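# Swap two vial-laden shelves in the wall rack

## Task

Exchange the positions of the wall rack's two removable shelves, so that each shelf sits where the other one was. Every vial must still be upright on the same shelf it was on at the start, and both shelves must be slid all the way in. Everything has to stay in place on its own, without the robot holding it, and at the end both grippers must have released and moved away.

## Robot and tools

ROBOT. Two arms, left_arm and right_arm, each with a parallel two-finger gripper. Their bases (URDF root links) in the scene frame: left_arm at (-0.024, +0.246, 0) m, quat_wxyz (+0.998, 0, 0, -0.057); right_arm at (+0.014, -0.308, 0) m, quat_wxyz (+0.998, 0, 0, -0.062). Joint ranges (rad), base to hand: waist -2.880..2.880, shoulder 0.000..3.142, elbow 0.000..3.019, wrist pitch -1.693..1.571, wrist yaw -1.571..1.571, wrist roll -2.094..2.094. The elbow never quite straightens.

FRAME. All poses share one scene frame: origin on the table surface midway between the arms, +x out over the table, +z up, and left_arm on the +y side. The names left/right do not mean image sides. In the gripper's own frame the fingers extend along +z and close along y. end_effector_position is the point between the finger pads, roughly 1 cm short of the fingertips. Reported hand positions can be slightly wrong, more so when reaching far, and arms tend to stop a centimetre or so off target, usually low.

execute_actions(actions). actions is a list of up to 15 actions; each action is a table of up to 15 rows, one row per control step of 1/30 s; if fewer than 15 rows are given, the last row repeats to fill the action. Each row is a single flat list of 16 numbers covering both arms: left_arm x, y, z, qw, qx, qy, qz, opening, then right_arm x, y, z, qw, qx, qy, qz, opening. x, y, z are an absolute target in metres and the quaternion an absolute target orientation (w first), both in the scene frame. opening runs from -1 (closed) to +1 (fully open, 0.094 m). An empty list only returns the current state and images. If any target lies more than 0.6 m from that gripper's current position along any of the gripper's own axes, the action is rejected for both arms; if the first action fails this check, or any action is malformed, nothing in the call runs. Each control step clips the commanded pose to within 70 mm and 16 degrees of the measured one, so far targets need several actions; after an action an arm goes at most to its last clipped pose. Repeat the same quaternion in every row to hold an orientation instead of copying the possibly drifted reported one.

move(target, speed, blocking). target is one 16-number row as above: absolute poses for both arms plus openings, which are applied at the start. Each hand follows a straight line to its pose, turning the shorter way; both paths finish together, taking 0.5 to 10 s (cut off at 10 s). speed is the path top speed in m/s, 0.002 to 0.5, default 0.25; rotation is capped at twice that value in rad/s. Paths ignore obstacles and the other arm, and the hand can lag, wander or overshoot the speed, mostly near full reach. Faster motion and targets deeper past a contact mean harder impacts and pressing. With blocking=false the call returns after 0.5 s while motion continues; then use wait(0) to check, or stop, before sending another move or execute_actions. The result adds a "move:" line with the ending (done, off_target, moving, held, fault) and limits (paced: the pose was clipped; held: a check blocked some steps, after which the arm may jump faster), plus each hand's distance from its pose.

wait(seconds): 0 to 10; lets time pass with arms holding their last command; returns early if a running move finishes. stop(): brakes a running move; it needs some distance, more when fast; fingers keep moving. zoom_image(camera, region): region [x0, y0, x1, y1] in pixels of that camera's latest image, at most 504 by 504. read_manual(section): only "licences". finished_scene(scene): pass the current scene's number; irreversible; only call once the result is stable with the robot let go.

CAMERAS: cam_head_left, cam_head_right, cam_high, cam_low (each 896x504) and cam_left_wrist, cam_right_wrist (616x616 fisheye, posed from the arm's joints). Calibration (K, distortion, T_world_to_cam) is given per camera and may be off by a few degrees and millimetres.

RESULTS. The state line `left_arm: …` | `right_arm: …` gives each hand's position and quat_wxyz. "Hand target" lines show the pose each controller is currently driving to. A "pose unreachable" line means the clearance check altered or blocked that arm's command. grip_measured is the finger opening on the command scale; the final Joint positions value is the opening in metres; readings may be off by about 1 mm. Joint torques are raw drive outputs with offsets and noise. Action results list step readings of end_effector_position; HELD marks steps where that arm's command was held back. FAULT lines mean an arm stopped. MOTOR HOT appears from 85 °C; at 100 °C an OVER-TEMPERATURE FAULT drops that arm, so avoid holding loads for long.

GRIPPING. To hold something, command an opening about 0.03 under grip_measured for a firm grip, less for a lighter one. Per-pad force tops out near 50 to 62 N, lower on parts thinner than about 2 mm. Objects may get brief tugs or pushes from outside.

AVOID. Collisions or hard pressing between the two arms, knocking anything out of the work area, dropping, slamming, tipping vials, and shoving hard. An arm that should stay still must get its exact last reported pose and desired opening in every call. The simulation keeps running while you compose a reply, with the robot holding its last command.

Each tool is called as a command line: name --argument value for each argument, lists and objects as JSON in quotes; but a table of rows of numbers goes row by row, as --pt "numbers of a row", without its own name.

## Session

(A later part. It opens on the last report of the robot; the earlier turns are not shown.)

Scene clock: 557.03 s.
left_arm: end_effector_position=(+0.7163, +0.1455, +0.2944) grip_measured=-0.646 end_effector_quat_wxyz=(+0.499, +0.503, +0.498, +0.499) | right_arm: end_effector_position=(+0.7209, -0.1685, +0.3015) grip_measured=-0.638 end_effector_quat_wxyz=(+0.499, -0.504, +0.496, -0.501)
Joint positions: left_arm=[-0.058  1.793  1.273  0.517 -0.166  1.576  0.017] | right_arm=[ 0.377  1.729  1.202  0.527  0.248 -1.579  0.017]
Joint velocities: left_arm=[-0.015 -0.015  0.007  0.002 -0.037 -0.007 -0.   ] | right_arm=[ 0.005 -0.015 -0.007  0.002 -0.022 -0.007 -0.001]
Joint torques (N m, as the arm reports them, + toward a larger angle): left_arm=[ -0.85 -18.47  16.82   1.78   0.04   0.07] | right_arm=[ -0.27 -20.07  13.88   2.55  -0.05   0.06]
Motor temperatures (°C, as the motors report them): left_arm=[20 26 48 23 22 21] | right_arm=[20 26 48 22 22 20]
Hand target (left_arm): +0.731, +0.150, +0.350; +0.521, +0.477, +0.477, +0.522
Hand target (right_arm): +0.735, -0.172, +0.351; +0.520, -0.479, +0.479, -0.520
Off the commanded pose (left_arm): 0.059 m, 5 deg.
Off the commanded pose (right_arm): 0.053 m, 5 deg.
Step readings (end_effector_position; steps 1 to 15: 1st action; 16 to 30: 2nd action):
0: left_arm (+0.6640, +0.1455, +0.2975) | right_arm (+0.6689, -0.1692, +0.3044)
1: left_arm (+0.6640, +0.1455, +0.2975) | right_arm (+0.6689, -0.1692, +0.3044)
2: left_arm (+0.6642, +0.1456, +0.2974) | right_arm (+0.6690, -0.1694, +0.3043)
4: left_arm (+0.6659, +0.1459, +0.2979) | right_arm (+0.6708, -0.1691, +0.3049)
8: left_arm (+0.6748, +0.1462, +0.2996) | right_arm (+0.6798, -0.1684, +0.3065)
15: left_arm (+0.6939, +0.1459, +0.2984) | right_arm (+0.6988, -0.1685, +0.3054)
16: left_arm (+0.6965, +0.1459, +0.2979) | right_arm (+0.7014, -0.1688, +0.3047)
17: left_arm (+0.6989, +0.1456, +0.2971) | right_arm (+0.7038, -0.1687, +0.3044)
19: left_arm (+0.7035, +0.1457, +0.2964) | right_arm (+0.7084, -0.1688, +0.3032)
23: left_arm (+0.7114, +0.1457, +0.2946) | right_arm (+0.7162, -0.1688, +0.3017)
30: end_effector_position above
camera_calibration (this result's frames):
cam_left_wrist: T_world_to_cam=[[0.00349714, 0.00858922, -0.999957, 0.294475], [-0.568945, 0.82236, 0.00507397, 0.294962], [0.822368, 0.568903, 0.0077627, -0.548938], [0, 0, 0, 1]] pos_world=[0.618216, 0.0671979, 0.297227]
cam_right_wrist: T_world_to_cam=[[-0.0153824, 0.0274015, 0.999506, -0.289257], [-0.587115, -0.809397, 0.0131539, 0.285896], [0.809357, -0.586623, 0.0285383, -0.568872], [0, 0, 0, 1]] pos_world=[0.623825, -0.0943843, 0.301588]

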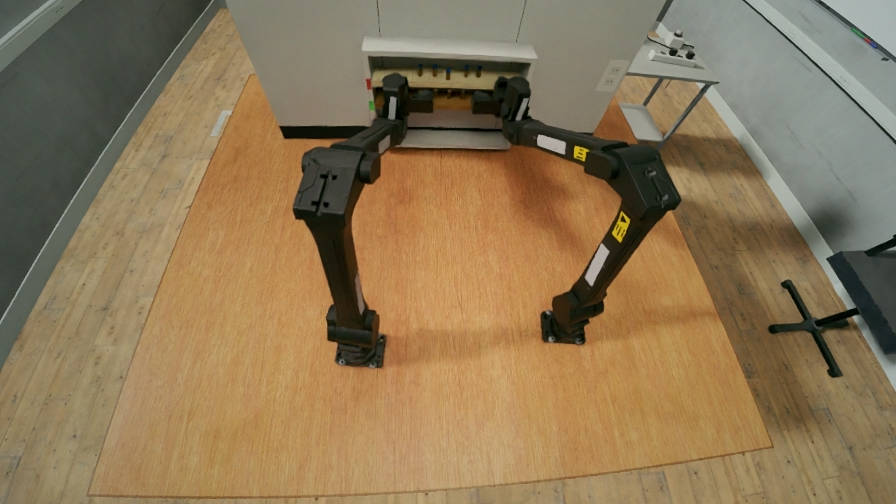

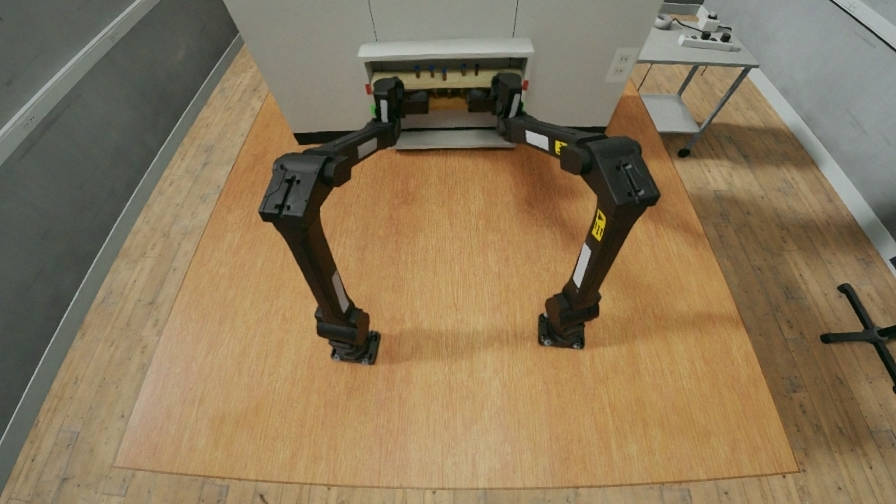

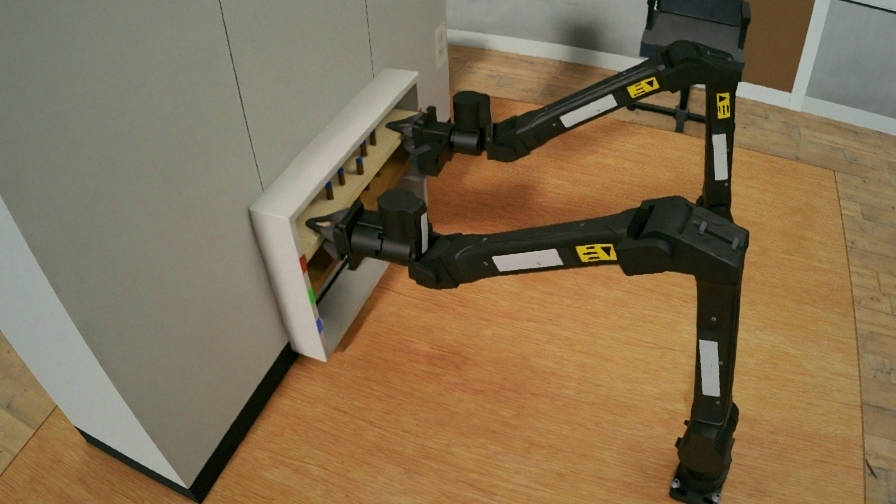

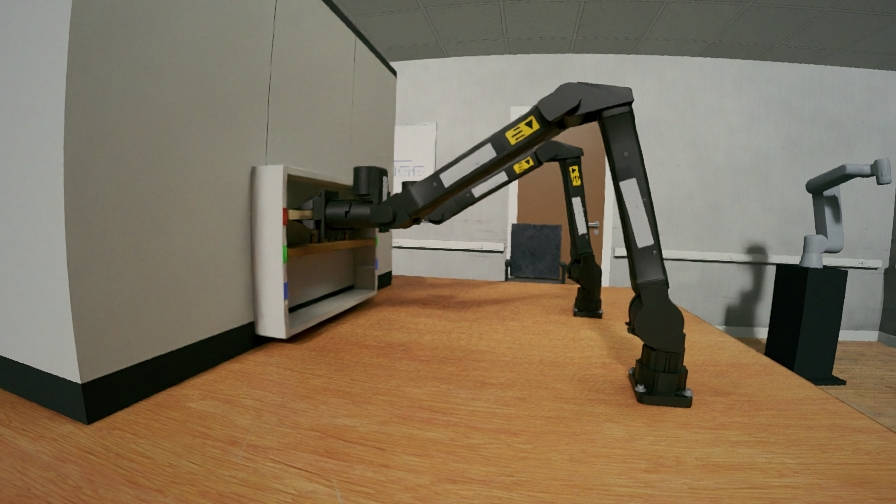

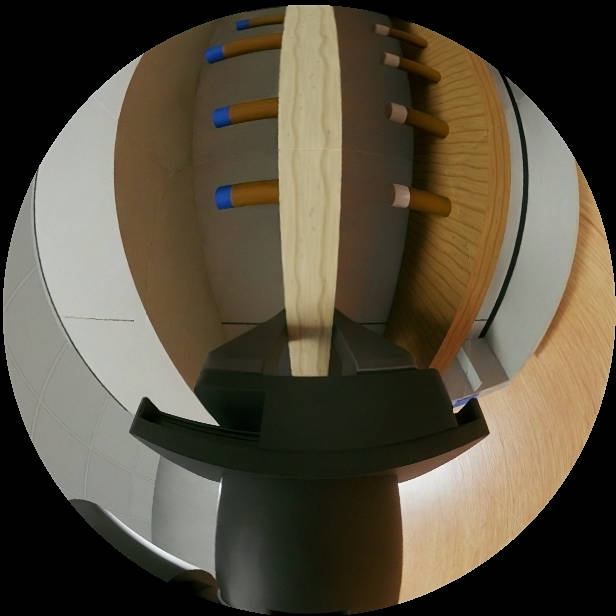

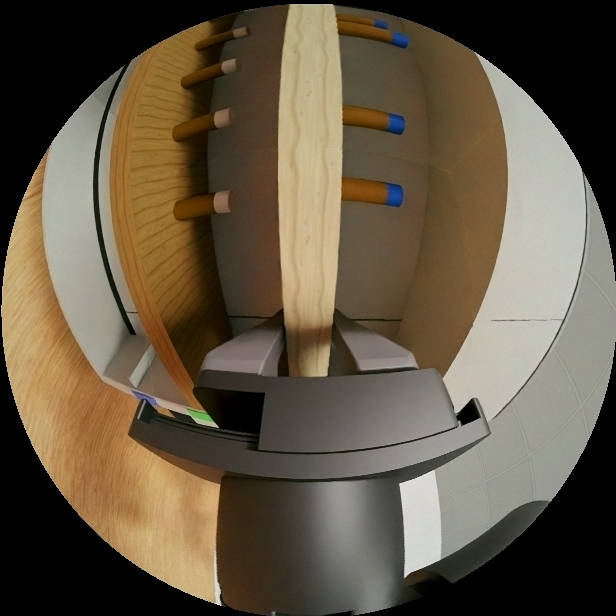

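execute_actions --actions '[[[0.7383,0.1494,0.3488,0.522,0.478,0.478,0.522,-0.68,0.7423,-0.171,0.3497,0.5205,-0.4795,0.4795,-0.5205,-0.68],[0.739,0.1494,0.3481,0.522,0.478,0.478,0.522,-0.68,0.743,-0.171,0.3489,0.5205,-0.4795,0.4795,-0.5205,-0.68],[0.7397,0.1494,0.3474,0.522,0.478,0.478,0.522,-0.68,0.7437,-0.171,0.3481,0.5205,-0.4795,0.4795,-0.5205,-0.68],[0.7404,0.1494,0.3467,0.522,0.478,0.478,0.522,-0.68,0.7444,-0.171,0.3473,0.5205,-0.4795,0.4795,-0.5205,-0.68],[0.7411,0.1494,0.346,0.522,0.478,0.478,0.522,-0.68,0.7451,-0.171,0.3465,0.5205,-0.4795,0.4795,-0.5205,-0.68],[0.7418,0.1494,0.3453,0.522,0.478,0.478,0.522,-0.68,0.7458,-0.171,0.3457,0.5205,-0.4795,0.4795,-0.5205,-0.68],[0.7425,0.1494,0.3446,0.5215,0.4785,0.4785,0.5215,-0.68,0.7465,-0.171,0.345,0.520,-0.480,0.480,-0.520,-0.68],[0.7432,0.1494,0.3439,0.5215,0.4785,0.4785,0.5215,-0.68,0.7472,-0.171,0.3443,0.520,-0.480,0.480,-0.520,-0.68],[0.7439,0.1494,0.3432,0.5215,0.4785,0.4785,0.5215,-0.68,0.7479,-0.171,0.3436,0.520,-0.480,0.480,-0.520,-0.68],[0.7446,0.1494,0.3425,0.521,0.479,0.479,0.521,-0.68,0.7486,-0.171,0.3429,0.5195,-0.4805,0.4805,-0.5195,-0.68],[0.7453,0.1494,0.3418,0.521,0.479,0.479,0.521,-0.68,0.7493,-0.171,0.3422,0.5195,-0.4805,0.4805,-0.5195,-0.68],[0.746,0.1494,0.3411,0.521,0.479,0.479,0.521,-0.68,0.750,-0.171,0.3415,0.5195,-0.4805,0.4805,-0.5195,-0.68],[0.7467,0.1494,0.3404,0.5205,0.4795,0.4795,0.5205,-0.68,0.7507,-0.171,0.3408,0.519,-0.481,0.481,-0.519,-0.68],[0.7474,0.1494,0.3397,0.5205,0.4795,0.4795,0.5205,-0.68,0.7514,-0.171,0.3401,0.519,-0.481,0.481,-0.519,-0.68],[0.748,0.1494,0.339,0.520,0.480,0.480,0.520,-0.68,0.752,-0.171,0.3394,0.5185,-0.4815,0.4815,-0.5185,-0.68]],[[0.749,0.1494,0.338,0.520,0.480,0.480,0.520,-0.68,0.753,-0.171,0.3385,0.5185,-0.4815,0.4815,-0.5185,-0.68],[0.750,0.1494,0.337,0.520,0.480,0.480,0.520,-0.68,0.754,-0.171,0.3375,0.5185,-0.4815,0.4815,-0.5185,-0.68],[0.751,0.1494,0.336,0.519,0.481,0.481,0.519,-0.68,0.755,-0.171,0.3365,0.5175,-0.4825,0.4825,-0.5175,-0.68],[0.752,0.1494,0.335,0.519,0.481,0.481,0.519,-0.68,0.756,-0.171,0.3355,0.5175,-0.4825,0.4825,-0.5175,-0.68]]]'

Scene clock: 576.10 s.
left_arm: end_effector_position=(+0.7220, +0.1457, +0.2905) grip_measured=-0.646 end_effector_quat_wxyz=(+0.499, +0.504, +0.498, +0.499) | right_arm: end_effector_position=(+0.7266, -0.1682, +0.2973) grip_measured=-0.638 end_effector_quat_wxyz=(+0.498, -0.505, +0.497, -0.500)
Joint positions: left_arm=[-0.057  1.81   1.288  0.517 -0.165  1.576  0.017] | right_arm=[ 0.375  1.746  1.215  0.527  0.245 -1.579  0.017]
Joint velocities: left_arm=[-0.005 -0.015 -0.012  0.002 -0.007 -0.022 -0.001] | right_arm=[-0.005 -0.015  0.012  0.017 -0.007  0.007 -0.   ]
Joint torques (N m, as the arm reports them, + toward a larger angle): left_arm=[ -0.78 -16.26  17.94   1.84   0.15   0.05] | right_arm=[ -0.64 -16.94  14.83   2.92  -0.21   0.09]
Motor temperatures (°C, as the motors report them): left_arm=[20 27 50 23 22 21] | right_arm=[20 26 49 22 22 20]
Hand target (left_arm): +0.745, +0.150, +0.335; +0.518, +0.481, +0.480, +0.519
Hand target (right_arm): +0.750, -0.172, +0.335; +0.517, -0.482, +0.482, -0.517
Off the commanded pose (left_arm): 0.054 m, 5 deg.
Off the commanded pose (right_arm): 0.048 m, 4 deg.
Step readings (end_effector_position; steps 1 to 15: 1st action; 16 to 30: 2nd action):
0: left_arm (+0.7163, +0.1455, +0.2944) | right_arm (+0.7209, -0.1685, +0.3015)
1: left_arm (+0.7163, +0.1455, +0.2944) | right_arm (+0.7210, -0.1684, +0.3013)
2: left_arm (+0.7163, +0.1455, +0.2941) | right_arm (+0.7210, -0.1687, +0.3013)
4: left_arm (+0.7168, +0.1456, +0.2942) | right_arm (+0.7216, -0.1685, +0.3011)
8: left_arm (+0.7197, +0.1458, +0.2930) | right_arm (+0.7246, -0.1683, +0.2998)
15: left_arm (+0.7219, +0.1457, +0.2903) | right_arm (+0.7264, -0.1683, +0.2976)
16: left_arm (+0.7219, +0.1457, +0.2903) | right_arm (+0.7265, -0.1683, +0.2974)
17: left_arm (+0.7220, +0.1457, +0.2905) | right_arm (+0.7265, -0.1683, +0.2974)
19: left_arm (+0.7220, +0.1457, +0.2905) | right_arm (+0.7266, -0.1682, +0.2973)
23: left_arm (+0.7220, +0.1457, +0.2905) | right_arm (+0.7266, -0.1682, +0.2973)
30: end_effector_position above
camera_calibration (this result's frames):
cam_left_wrist: T_world_to_cam=[[0.00124047, 0.00897122, -0.999959, 0.29209], [-0.568932, 0.822358, 0.00667208, 0.29766], [0.822384, 0.5689, 0.00612412, -0.553231], [0, 0, 0, 1]] pos_world=[0.623954, 0.0673302, 0.29348]
cam_right_wrist: T_world_to_cam=[[-0.0120795, 0.0282432, 0.999528, -0.287257], [-0.586449, -0.809832, 0.0157957, 0.288184], [0.809896, -0.585982, 0.0263456, -0.572824], [0, 0, 0, 1]] pos_world=[0.629463, -0.0941703, 0.297661]

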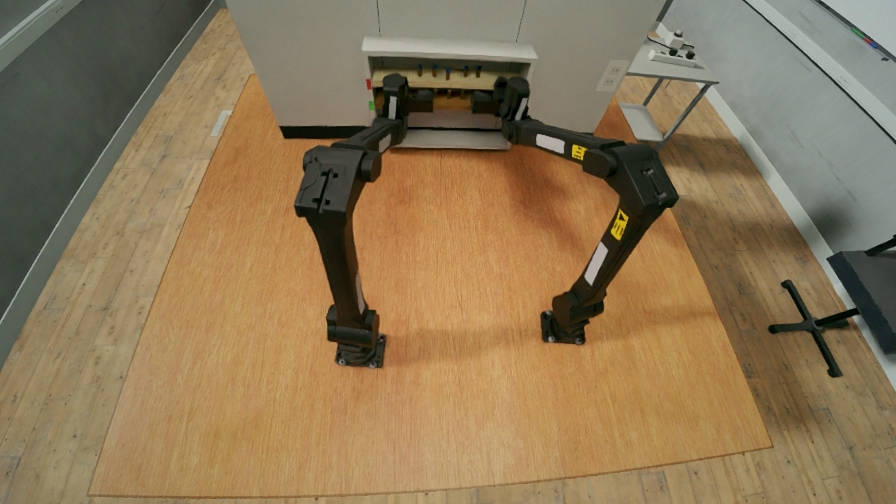

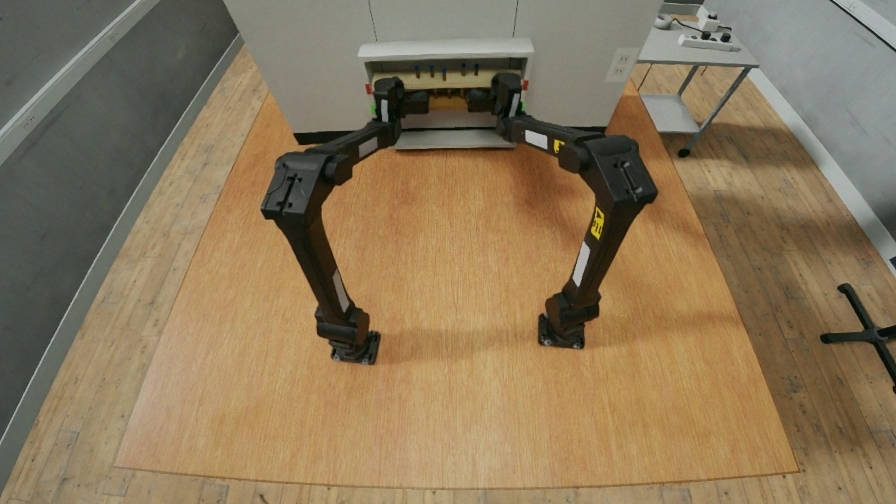

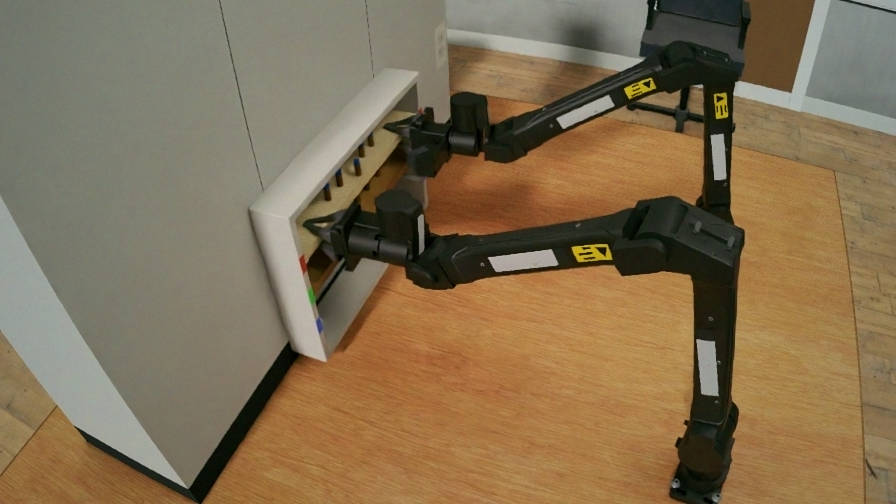

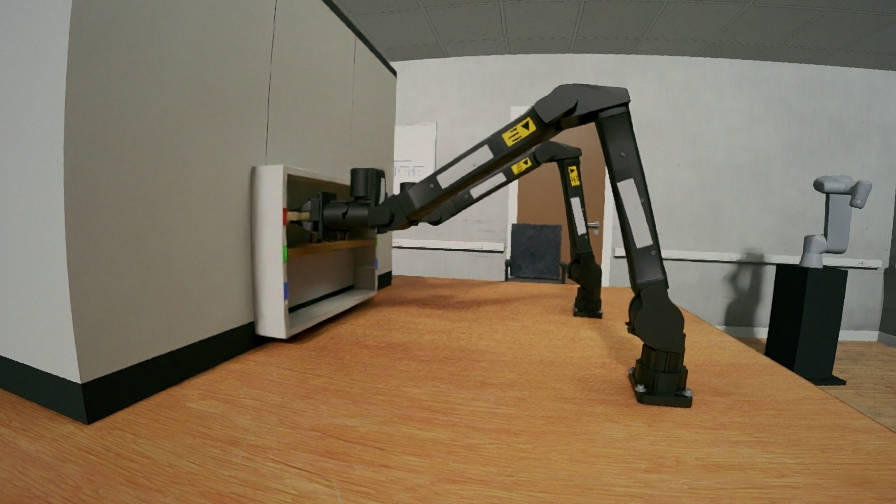

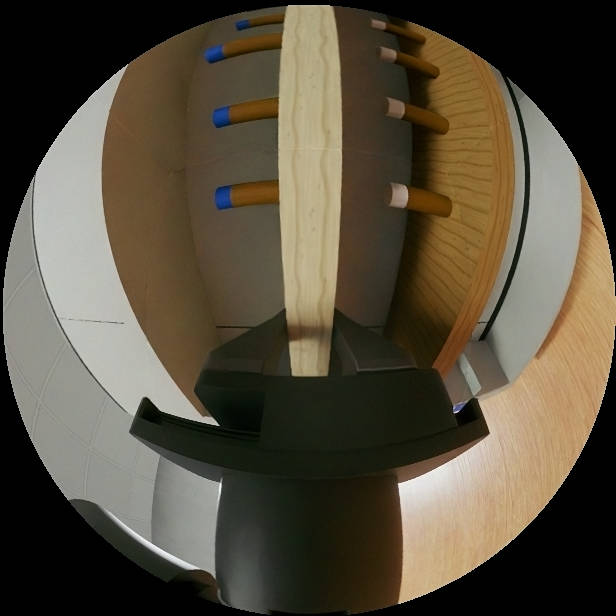

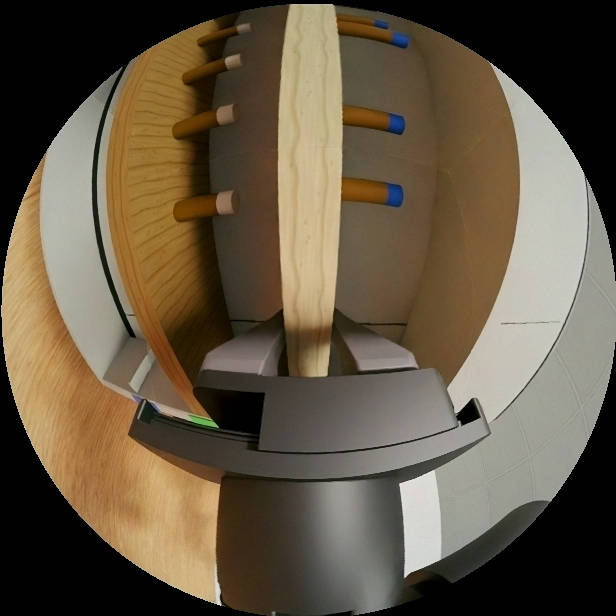

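execute_actions --actions '[[[0.748,0.149,0.331,0.5175,0.4825,0.4825,0.5175,-0.68,0.752,-0.1705,0.331,0.516,-0.484,0.484,-0.516,-0.68],[0.744,0.1485,0.327,0.516,0.484,0.484,0.516,-0.68,0.748,-0.170,0.327,0.5145,-0.4855,0.4855,-0.5145,-0.68],[0.740,0.148,0.323,0.5145,0.4855,0.4855,0.5145,-0.68,0.744,-0.1695,0.323,0.513,-0.487,0.487,-0.513,-0.68],[0.736,0.147,0.319,0.513,0.487,0.487,0.513,-0.68,0.740,-0.169,0.319,0.5115,-0.4885,0.4885,-0.5115,-0.68],[0.732,0.1465,0.315,0.5115,0.4885,0.4885,0.5115,-0.68,0.7365,-0.1688,0.315,0.510,-0.490,0.490,-0.510,-0.68],[0.732,0.1465,0.315,0.5115,0.4885,0.4885,0.5115,-0.68,0.7365,-0.1688,0.315,0.510,-0.490,0.490,-0.510,-0.68],[0.732,0.1465,0.315,0.5115,0.4885,0.4885,0.5115,-0.68,0.7365,-0.1688,0.315,0.510,-0.490,0.490,-0.510,-0.68],[0.732,0.1465,0.315,0.5115,0.4885,0.4885,0.5115,-0.64,0.7365,-0.1688,0.315,0.510,-0.490,0.490,-0.510,-0.64],[0.732,0.1465,0.315,0.5115,0.4885,0.4885,0.5115,-0.62,0.7365,-0.1688,0.315,0.510,-0.490,0.490,-0.510,-0.62],[0.732,0.1465,0.315,0.5115,0.4885,0.4885,0.5115,-0.60,0.7365,-0.1688,0.315,0.510,-0.490,0.490,-0.510,-0.60],[0.732,0.1465,0.315,0.5115,0.4885,0.4885,0.5115,-0.58,0.7365,-0.1688,0.315,0.510,-0.490,0.490,-0.510,-0.58],[0.732,0.1465,0.315,0.5115,0.4885,0.4885,0.5115,-0.55,0.7365,-0.1688,0.315,0.510,-0.490,0.490,-0.510,-0.55],[0.732,0.1465,0.315,0.5115,0.4885,0.4885,0.5115,-0.50,0.7365,-0.1688,0.315,0.510,-0.490,0.490,-0.510,-0.50],[0.732,0.1465,0.315,0.5115,0.4885,0.4885,0.5115,0.2,0.7365,-0.1688,0.315,0.510,-0.490,0.490,-0.510,0.2]],[[0.728,0.146,0.3165,0.512,0.488,0.488,0.512,0.2,0.733,-0.168,0.312,0.509,-0.491,0.491,-0.509,0.2],[0.724,0.146,0.318,0.5123,0.4877,0.4877,0.5123,0.2,0.729,-0.168,0.3095,0.508,-0.492,0.492,-0.508,0.2],[0.720,0.146,0.3195,0.5127,0.4873,0.4873,0.5127,0.2,0.725,-0.168,0.307,0.507,-0.493,0.493,-0.507,0.2],[0.716,0.146,0.321,0.513,0.487,0.487,0.513,0.2,0.721,-0.168,0.305,0.506,-0.494,0.494,-0.506,0.2],[0.712,0.146,0.322,0.513,0.487,0.487,0.513,0.2,0.717,-0.168,0.305,0.506,-0.494,0.494,-0.506,0.2],[0.708,0.146,0.322,0.513,0.487,0.487,0.513,0.2,0.713,-0.168,0.305,0.506,-0.494,0.494,-0.506,0.2],[0.704,0.146,0.322,0.513,0.487,0.487,0.513,0.2,0.709,-0.168,0.305,0.506,-0.494,0.494,-0.506,0.2],[0.699,0.146,0.322,0.513,0.487,0.487,0.513,0.2,0.704,-0.168,0.305,0.506,-0.494,0.494,-0.506,0.2],[0.694,0.146,0.322,0.513,0.487,0.487,0.513,0.2,0.699,-0.168,0.305,0.506,-0.494,0.494,-0.506,0.2],[0.689,0.146,0.322,0.513,0.487,0.487,0.513,0.2,0.694,-0.168,0.305,0.506,-0.494,0.494,-0.506,0.2],[0.684,0.146,0.322,0.513,0.487,0.487,0.513,0.2,0.689,-0.168,0.305,0.506,-0.494,0.494,-0.506,0.2],[0.679,0.146,0.322,0.513,0.487,0.487,0.513,0.2,0.684,-0.168,0.305,0.506,-0.494,0.494,-0.506,0.2],[0.674,0.146,0.322,0.513,0.487,0.487,0.513,0.2,0.679,-0.168,0.305,0.506,-0.494,0.494,-0.506,0.2],[0.669,0.146,0.322,0.513,0.487,0.487,0.513,0.2,0.674,-0.168,0.305,0.506,-0.494,0.494,-0.506,0.2],[0.664,0.146,0.322,0.513,0.487,0.487,0.513,0.2,0.669,-0.168,0.305,0.506,-0.494,0.494,-0.506,0.2]],[[0.659,0.146,0.322,0.513,0.487,0.487,0.513,0.2,0.664,-0.168,0.305,0.506,-0.494,0.494,-0.506,0.2],[0.654,0.146,0.322,0.513,0.487,0.487,0.513,0.2,0.659,-0.168,0.305,0.506,-0.494,0.494,-0.506,0.2],[0.649,0.146,0.322,0.513,0.487,0.487,0.513,0.2,0.654,-0.168,0.305,0.506,-0.494,0.494,-0.506,0.2],[0.645,0.146,0.322,0.513,0.487,0.487,0.513,0.2,0.650,-0.168,0.305,0.506,-0.494,0.494,-0.506,0.2],[0.643,0.146,0.322,0.513,0.487,0.487,0.513,0.2,0.648,-0.168,0.305,0.506,-0.494,0.494,-0.506,0.2],[0.643,0.146,0.322,0.513,0.487,0.487,0.513,0.2,0.648,-0.168,0.305,0.506,-0.494,0.494,-0.506,0.2],[0.643,0.146,0.322,0.513,0.487,0.487,0.513,0.2,0.648,-0.168,0.305,0.506,-0.494,0.494,-0.506,0.2],[0.643,0.146,0.322,0.513,0.487,0.487,0.513,0.2,0.648,-0.168,0.305,0.506,-0.494,0.494,-0.506,0.2],[0.645,0.147,0.312,0.510,0.490,0.490,0.510,0.1,0.650,-0.169,0.302,0.505,-0.495,0.495,-0.505,0.1],[0.647,0.148,0.302,0.506,0.494,0.494,0.506,0.1,0.652,-0.170,0.299,0.504,-0.496,0.496,-0.504,0.1],[0.648,0.149,0.292,0.503,0.497,0.497,0.503,0.1,0.653,-0.171,0.296,0.502,-0.498,0.498,-0.502,0.1],[0.648,0.149,0.287,0.502,0.498,0.498,0.502,0.1,0.653,-0.171,0.292,0.502,-0.498,0.498,-0.502,0.1],[0.648,0.149,0.282,0.502,0.498,0.498,0.502,0.1,0.653,-0.171,0.287,0.502,-0.498,0.498,-0.502,0.1],[0.648,0.149,0.277,0.502,0.498,0.498,0.502,0.1,0.653,-0.171,0.282,0.502,-0.498,0.498,-0.502,0.1],[0.648,0.149,0.272,0.502,0.498,0.498,0.502,0.1,0.653,-0.171,0.277,0.502,-0.498,0.498,-0.502,0.1]],[[0.648,0.149,0.267,0.502,0.498,0.498,0.502,0.1,0.653,-0.171,0.272,0.502,-0.498,0.498,-0.502,0.1],[0.648,0.149,0.262,0.502,0.498,0.498,0.502,0.1,0.653,-0.171,0.267,0.502,-0.498,0.498,-0.502,0.1],[0.648,0.149,0.257,0.502,0.498,0.498,0.502,0.1,0.653,-0.171,0.262,0.502,-0.498,0.498,-0.502,0.1],[0.648,0.149,0.252,0.502,0.498,0.498,0.502,0.1,0.653,-0.171,0.257,0.502,-0.498,0.498,-0.502,0.1],[0.648,0.149,0.247,0.502,0.498,0.498,0.502,0.1,0.653,-0.171,0.252,0.502,-0.498,0.498,-0.502,0.1],[0.648,0.149,0.242,0.502,0.498,0.498,0.502,0.1,0.653,-0.171,0.247,0.502,-0.498,0.498,-0.502,0.1],[0.648,0.149,0.237,0.502,0.498,0.498,0.502,0.1,0.653,-0.171,0.242,0.502,-0.498,0.498,-0.502,0.1],[0.648,0.149,0.233,0.502,0.498,0.498,0.502,0.1,0.653,-0.171,0.238,0.502,-0.498,0.498,-0.502,0.1],[0.648,0.149,0.229,0.502,0.498,0.498,0.502,0.1,0.653,-0.171,0.234,0.502,-0.498,0.498,-0.502,0.1],[0.648,0.149,0.226,0.502,0.498,0.498,0.502,0.1,0.653,-0.171,0.230,0.502,-0.498,0.498,-0.502,0.1],[0.648,0.149,0.223,0.502,0.498,0.498,0.502,0.1,0.653,-0.171,0.227,0.502,-0.498,0.498,-0.502,0.1],[0.648,0.149,0.220,0.502,0.498,0.498,0.502,0.1,0.653,-0.171,0.224,0.502,-0.498,0.498,-0.502,0.1],[0.648,0.149,0.218,0.502,0.498,0.498,0.502,0.1,0.653,-0.171,0.222,0.502,-0.498,0.498,-0.502,0.1],[0.648,0.149,0.216,0.502,0.498,0.498,0.502,0.1,0.653,-0.171,0.220,0.502,-0.498,0.498,-0.502,0.1]]]'

Scene clock: 626.53 s.
left_arm: end_effector_position=(+0.6469, +0.1498, +0.2123) grip_measured=+0.102 end_effector_quat_wxyz=(+0.490, +0.508, +0.505, +0.497) | right_arm: end_effector_position=(+0.6554, -0.1696, +0.2233) grip_measured=+0.103 end_effector_quat_wxyz=(+0.496, -0.503, +0.499, -0.502)
Joint positions: left_arm=[-0.076  1.771  0.988  0.757 -0.193  1.576  0.052] | right_arm=[ 0.411  1.721  0.935  0.781  0.289 -1.579  0.052]
Joint velocities: left_arm=[-0.005  0.122 -0.022  0.129  0.051  0.051  0.   ] | right_arm=[ 0.015  0.132 -0.032  0.12  -0.051 -0.051  0.   ]
Joint torques (N m, as the arm reports them, + toward a larger angle): left_arm=[ -1.59 -15.53   8.44   3.29   0.    -0.11] | right_arm=[  0.4  -16.83   6.25   3.66   0.     0.22]
Motor temperatures (°C, as the motors report them): left_arm=[20 26 53 23 22 21] | right_arm=[20 26 52 22 22 20]
Hand target (left_arm): +0.648, +0.149, +0.216; +0.502, +0.498, +0.498, +0.502
Hand target (right_arm): +0.654, -0.171, +0.220; +0.502, -0.498, +0.498, -0.502
Off the commanded pose (left_arm): 0.004 m, 2 deg.
Off the commanded pose (right_arm): 0.004 m, 1 deg.
Step readings (end_effector_position; steps 1 to 15: 1st action; 16 to 30: 2nd action; 31 to 45: 3rd action; 46 to 60: 4th action):
0: left_arm (+0.7220, +0.1457, +0.2905) | right_arm (+0.7266, -0.1682, +0.2973)
1: left_arm (+0.7220, +0.1457, +0.2905) | right_arm (+0.7266, -0.1682, +0.2973)
2: left_arm (+0.7220, +0.1457, +0.2905) | right_arm (+0.7266, -0.1682, +0.2973)
4: left_arm (+0.7220, +0.1457, +0.2905) | right_arm (+0.7266, -0.1684, +0.2973)
8: left_arm (+0.7220, +0.1458, +0.2905) | right_arm (+0.7266, -0.1685, +0.2973)
15: left_arm (+0.7221, +0.1459, +0.2902) | right_arm (+0.7269, -0.1684, +0.2961)
16: left_arm (+0.7221, +0.1459, +0.2902) | right_arm (+0.7269, -0.1685, +0.2963)
17: left_arm (+0.7221, +0.1460, +0.2902) | right_arm (+0.7269, -0.1687, +0.2965)
19: left_arm (+0.7221, +0.1463, +0.2902) | right_arm (+0.7269, -0.1692, +0.2976)
23: left_arm (+0.7160, +0.1481, +0.2858) | right_arm (+0.7190, -0.1724, +0.2972)
30: left_arm (+0.6828, +0.1538, +0.2827) | right_arm (+0.6855, -0.1775, +0.2967)
31: left_arm (+0.6776, +0.1543, +0.2842) | right_arm (+0.6803, -0.1769, +0.2977)
32: left_arm (+0.6724, +0.1542, +0.2856) | right_arm (+0.6751, -0.1764, +0.2987)
34: left_arm (+0.6620, +0.1537, +0.2896) | right_arm (+0.6649, -0.1751, +0.3005)
38: left_arm (+0.6487, +0.1505, +0.2986) | right_arm (+0.6524, -0.1713, +0.3052)
45: left_arm (+0.6447, +0.1502, +0.2943) | right_arm (+0.6526, -0.1705, +0.3045)
46: left_arm (+0.6442, +0.1503, +0.2909) | right_arm (+0.6526, -0.1705, +0.3021)
47: left_arm (+0.6441, +0.1503, +0.2869) | right_arm (+0.6525, -0.1705, +0.2986)
49: left_arm (+0.6443, +0.1503, +0.2761) | right_arm (+0.6525, -0.1705, +0.2886)
53: left_arm (+0.6455, +0.1500, +0.2487) | right_arm (+0.6536, -0.1702, +0.2603)
60: end_effector_position above
camera_calibration (this result's frames):
cam_left_wrist: T_world_to_cam=[[-0.0194122, 0.0130776, -0.999726, 0.226634], [-0.575518, 0.817497, 0.0218689, 0.253841], [0.817559, 0.575785, -0.00834301, -0.488155], [0, 0, 0, 1]] pos_world=[0.549585, 0.0705947, 0.216948]
cam_right_wrist: T_world_to_cam=[[-0.0107878, 0.0284416, 0.999537, -0.214867], [-0.593209, -0.80488, 0.0165003, 0.251534], [0.804976, -0.592756, 0.0255547, -0.511766], [0, 0, 0, 1]] pos_world=[0.558854, -0.0947867, 0.223695]

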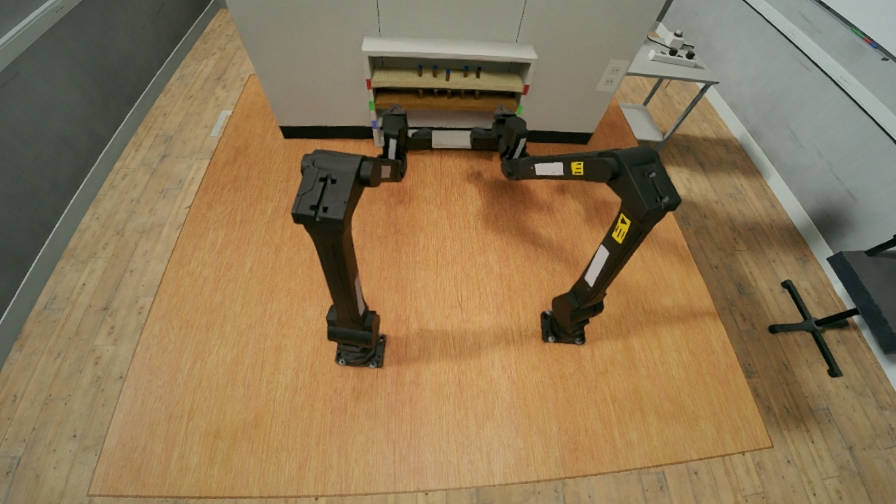

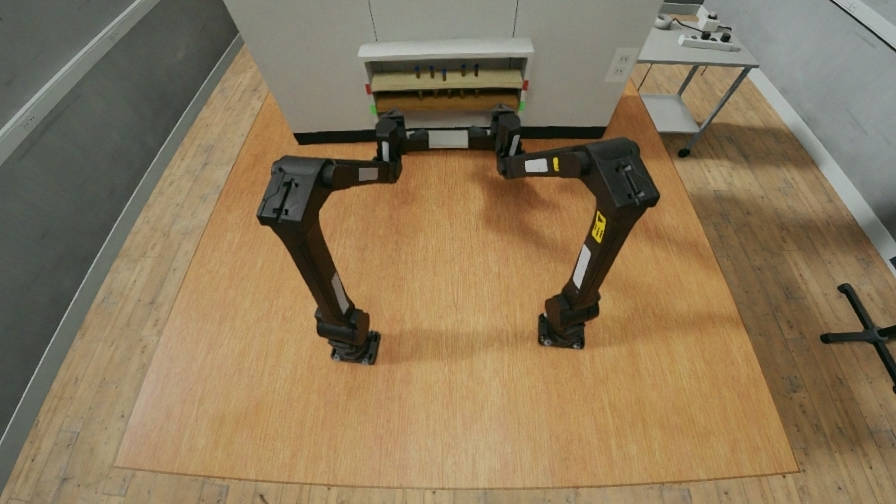

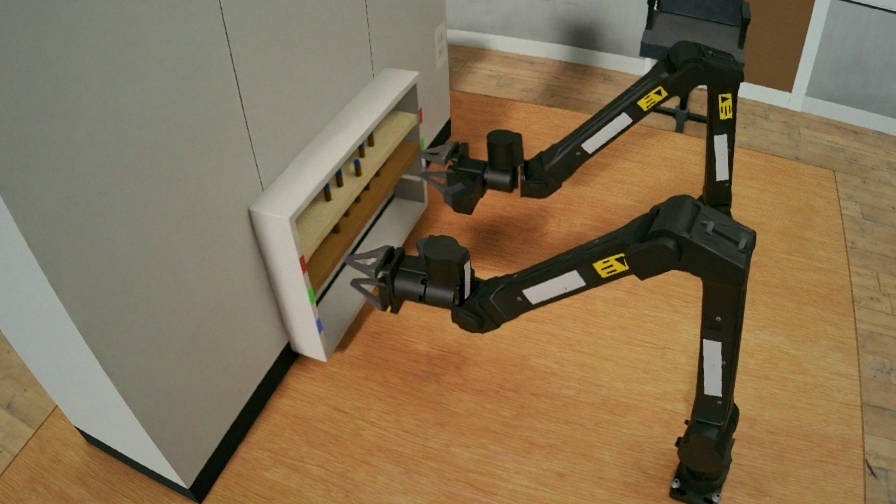

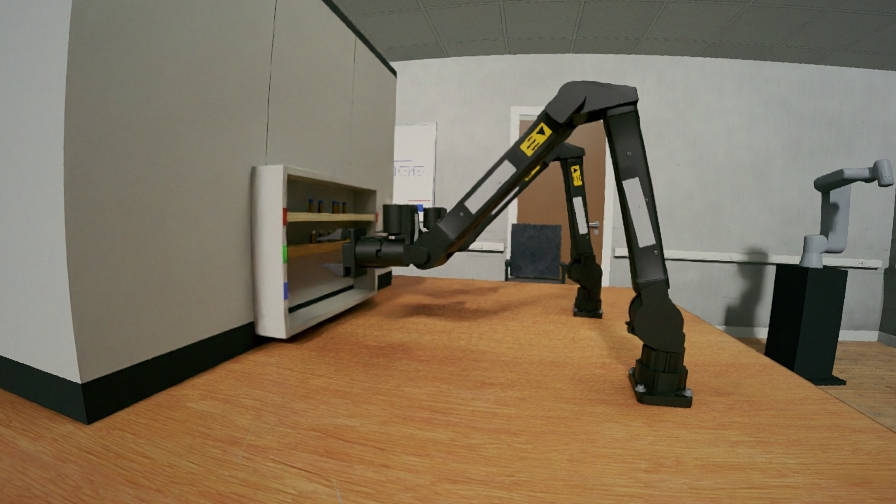

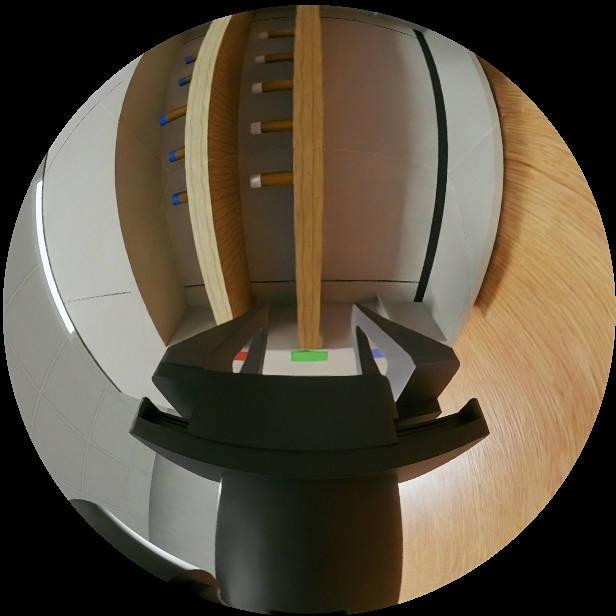

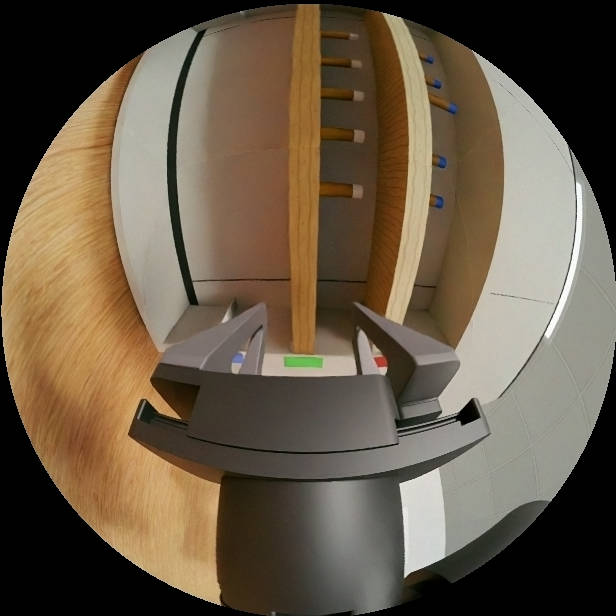

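execute_actions --actions '[[[0.652,0.150,0.2185,0.503,0.497,0.497,0.503,0.1,0.657,-0.170,0.224,0.503,-0.497,0.497,-0.503,0.1],[0.656,0.150,0.221,0.504,0.496,0.496,0.504,0.1,0.661,-0.170,0.228,0.5045,-0.4955,0.4955,-0.5045,0.1],[0.660,0.150,0.2235,0.505,0.495,0.495,0.505,0.1,0.665,-0.170,0.232,0.5055,-0.4945,0.4945,-0.5055,0.1],[0.664,0.150,0.226,0.5055,0.4945,0.4945,0.5055,0.1,0.669,-0.170,0.2355,0.5065,-0.4935,0.4935,-0.5065,0.1],[0.668,0.150,0.226,0.5055,0.4945,0.4945,0.5055,0.1,0.673,-0.170,0.2355,0.5065,-0.4935,0.4935,-0.5065,0.1],[0.672,0.150,0.226,0.5055,0.4945,0.4945,0.5055,0.1,0.677,-0.170,0.2355,0.5065,-0.4935,0.4935,-0.5065,0.1],[0.676,0.150,0.226,0.5055,0.4945,0.4945,0.5055,0.1,0.681,-0.170,0.2355,0.5065,-0.4935,0.4935,-0.5065,0.1],[0.680,0.150,0.226,0.5055,0.4945,0.4945,0.5055,0.1,0.685,-0.170,0.2355,0.5065,-0.4935,0.4935,-0.5065,0.1],[0.684,0.150,0.226,0.5055,0.4945,0.4945,0.5055,0.1,0.689,-0.170,0.2355,0.5065,-0.4935,0.4935,-0.5065,0.1],[0.688,0.150,0.226,0.5055,0.4945,0.4945,0.5055,0.1,0.693,-0.170,0.2355,0.5065,-0.4935,0.4935,-0.5065,0.1],[0.692,0.150,0.226,0.5055,0.4945,0.4945,0.5055,0.1,0.697,-0.170,0.2355,0.5065,-0.4935,0.4935,-0.5065,0.1],[0.696,0.150,0.226,0.5055,0.4945,0.4945,0.5055,0.1,0.701,-0.170,0.2355,0.5065,-0.4935,0.4935,-0.5065,0.1],[0.700,0.150,0.226,0.5055,0.4945,0.4945,0.5055,0.1,0.705,-0.170,0.2355,0.5065,-0.4935,0.4935,-0.5065,0.1],[0.704,0.150,0.226,0.5055,0.4945,0.4945,0.5055,0.1,0.709,-0.170,0.2355,0.5065,-0.4935,0.4935,-0.5065,0.1],[0.708,0.150,0.226,0.5055,0.4945,0.4945,0.5055,0.1,0.713,-0.170,0.2355,0.5065,-0.4935,0.4935,-0.5065,0.1]],[[0.712,0.150,0.226,0.5055,0.4945,0.4945,0.5055,0.1,0.717,-0.170,0.2355,0.5065,-0.4935,0.4935,-0.5065,0.1],[0.716,0.150,0.226,0.5055,0.4945,0.4945,0.5055,0.1,0.721,-0.170,0.2355,0.5065,-0.4935,0.4935,-0.5065,0.1],[0.720,0.150,0.226,0.5055,0.4945,0.4945,0.5055,0.1,0.725,-0.170,0.2355,0.5065,-0.4935,0.4935,-0.5065,0.1],[0.7235,0.150,0.226,0.5055,0.4945,0.4945,0.5055,0.1,0.7285,-0.170,0.2355,0.5065,-0.4935,0.4935,-0.5065,0.1],[0.7265,0.150,0.226,0.5055,0.4945,0.4945,0.5055,0.1,0.7315,-0.170,0.2355,0.5065,-0.4935,0.4935,-0.5065,0.1],[0.729,0.150,0.226,0.5055,0.4945,0.4945,0.5055,0.1,0.734,-0.170,0.2355,0.5065,-0.4935,0.4935,-0.5065,0.1],[0.731,0.150,0.226,0.5055,0.4945,0.4945,0.5055,0.1,0.736,-0.170,0.2355,0.5065,-0.4935,0.4935,-0.5065,0.1],[0.733,0.150,0.226,0.5055,0.4945,0.4945,0.5055,0.1,0.738,-0.170,0.2355,0.5065,-0.4935,0.4935,-0.5065,0.1],[0.7345,0.150,0.226,0.5055,0.4945,0.4945,0.5055,0.1,0.7395,-0.170,0.2355,0.5065,-0.4935,0.4935,-0.5065,0.1]]]'

Scene clock: 657.77 s.
left_arm: end_effector_position=(+0.7170, +0.1472, +0.2128) grip_measured=+0.102 end_effector_quat_wxyz=(+0.500, +0.502, +0.498, +0.500) | right_arm: end_effector_position=(+0.7217, -0.1680, +0.2197) grip_measured=+0.103 end_effector_quat_wxyz=(+0.498, -0.504, +0.497, -0.500)
Joint positions: left_arm=[-0.056  1.919  1.205  0.714 -0.165  1.576  0.052] | right_arm=[ 0.378  1.858  1.131  0.723  0.249 -1.579  0.052]
Joint velocities: left_arm=[ 0.005 -0.005 -0.007 -0.017 -0.007 -0.081 -0.001] | right_arm=[-0.015 -0.005 -0.002 -0.027  0.022 -0.022 -0.   ]
Joint torques (N m, as the arm reports them, + toward a larger angle): left_arm=[ -0.89 -17.57  12.99   1.21   0.04  -0.08] | right_arm=[ -0.47 -18.44  11.14   2.3   -0.03   0.17]
Motor temperatures (°C, as the motors report them): left_arm=[20 26 45 23 22 21] | right_arm=[20 26 42 22 22 20]
Hand target (left_arm): +0.733, +0.150, +0.227; +0.505, +0.494, +0.494, +0.506
Hand target (right_arm): +0.738, -0.170, +0.236; +0.506, -0.493, +0.493, -0.507
Off the commanded pose (left_arm): 0.022 m, 1 deg.
Off the commanded pose (right_arm): 0.024 m, 2 deg.
Step readings (end_effector_position; steps 1 to 15: 1st action; 16 to 30: 2nd action):
0: left_arm (+0.6470, +0.1498, +0.2109) | right_arm (+0.6555, -0.1696, +0.2220)
1: left_arm (+0.6470, +0.1496, +0.2109) | right_arm (+0.6555, -0.1696, +0.2220)
2: left_arm (+0.6470, +0.1494, +0.2109) | right_arm (+0.6555, -0.1695, +0.2220)
4: left_arm (+0.6470, +0.1489, +0.2109) | right_arm (+0.6555, -0.1689, +0.2220)
8: left_arm (+0.6521, +0.1473, +0.2106) | right_arm (+0.6583, -0.1673, +0.2217)
15: left_arm (+0.6805, +0.1454, +0.2140) | right_arm (+0.6855, -0.1667, +0.2214)
16: left_arm (+0.6848, +0.1457, +0.2144) | right_arm (+0.6898, -0.1669, +0.2213)
17: left_arm (+0.6890, +0.1458, +0.2145) | right_arm (+0.6940, -0.1673, +0.2210)
19: left_arm (+0.6970, +0.1463, +0.2149) | right_arm (+0.7021, -0.1678, +0.2210)
23: left_arm (+0.7106, +0.1471, +0.2147) | right_arm (+0.7154, -0.1682, +0.2202)
30: end_effector_position above
camera_calibration (this result's frames):
cam_left_wrist: T_world_to_cam=[[0.00573957, 0.00820613, -0.99995, 0.211277], [-0.570209, 0.821492, 0.00346869, 0.295797], [0.82148, 0.57016, 0.00939422, -0.549797], [0, 0, 0, 1]] pos_world=[0.6191, 0.0687438, 0.215405]
cam_right_wrist: T_world_to_cam=[[-0.0120385, 0.0278963, 0.999538, -0.209772], [-0.587685, -0.808941, 0.0154988, 0.287836], [0.809, -0.587227, 0.0261326, -0.566203], [0, 0, 0, 1]] pos_world=[0.624689, -0.0937957, 0.22001]

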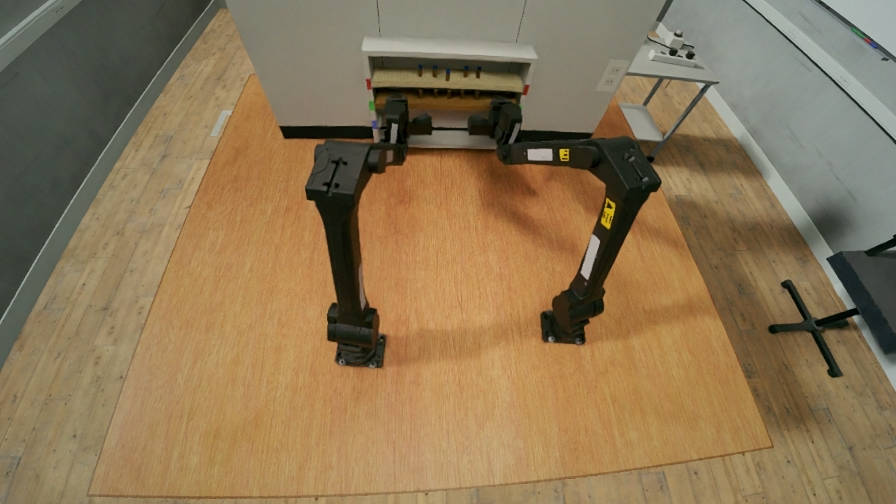

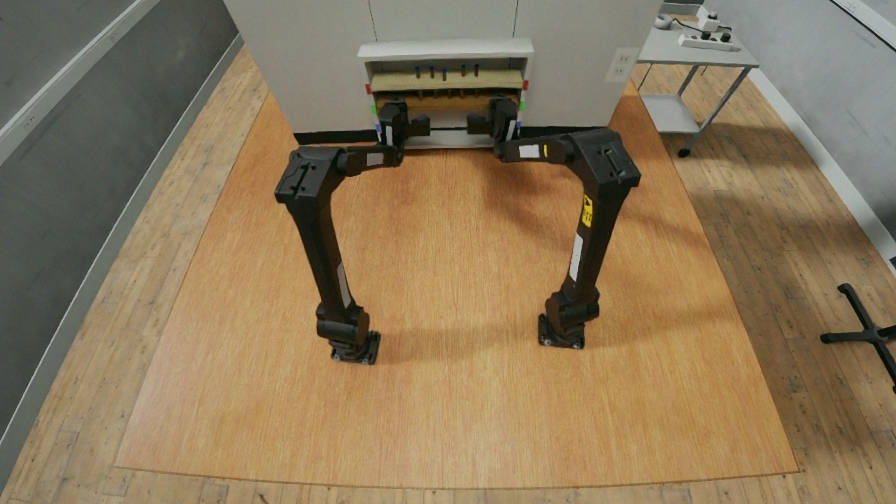

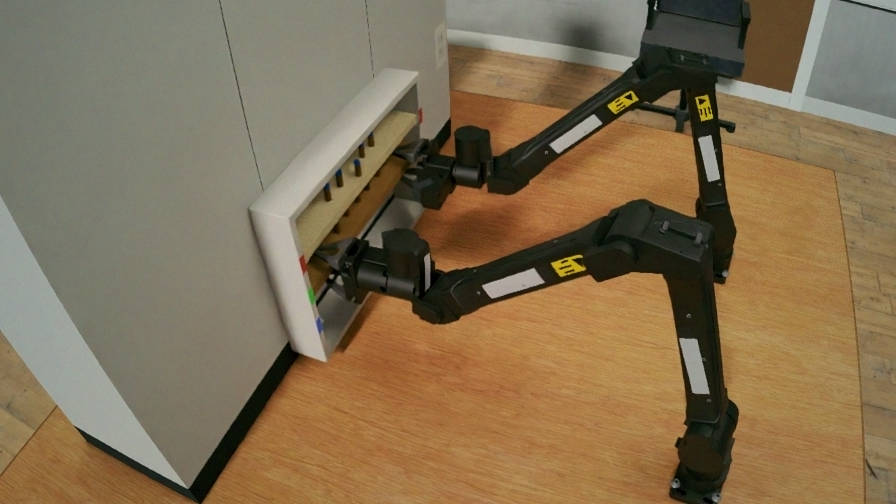

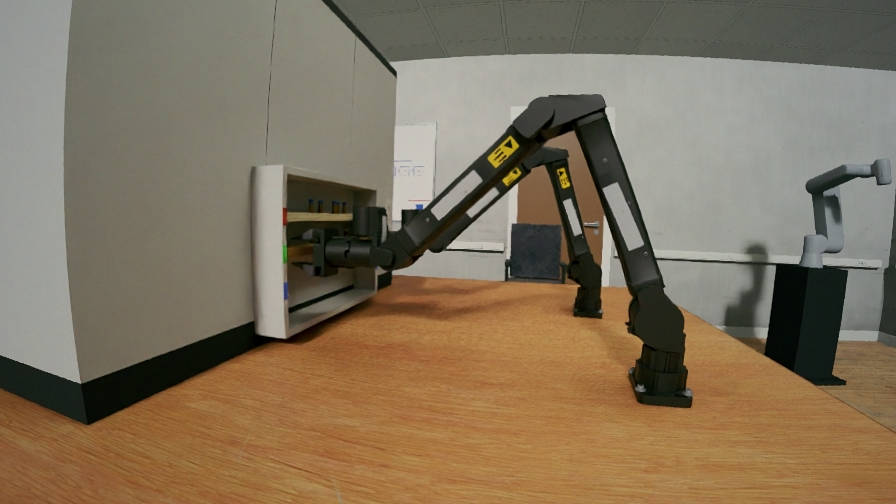

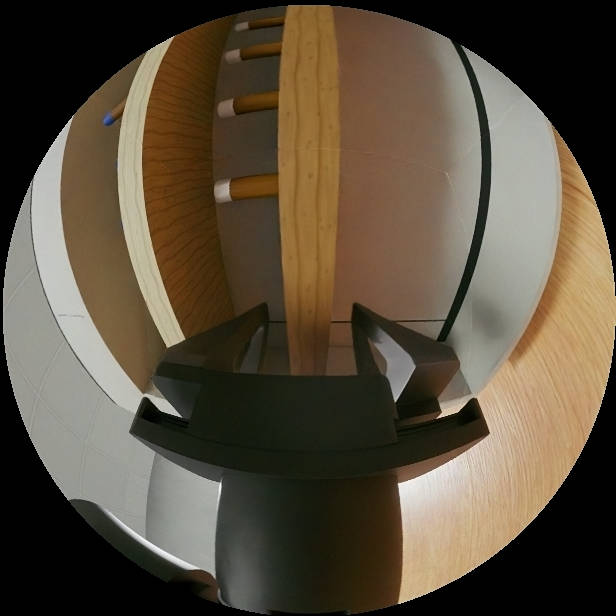

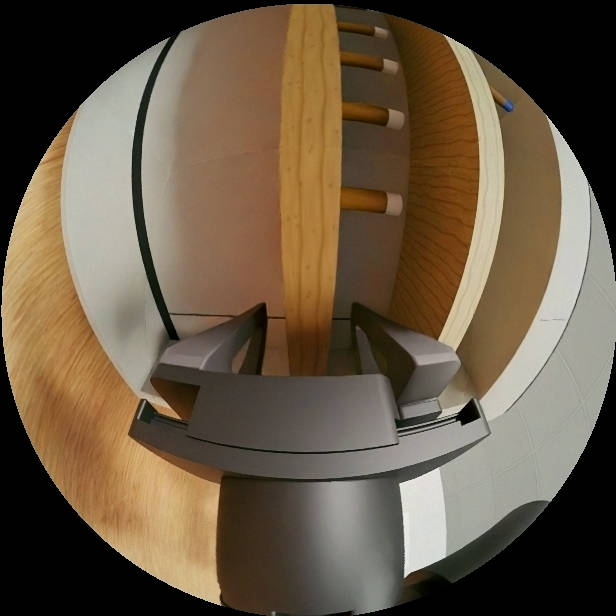

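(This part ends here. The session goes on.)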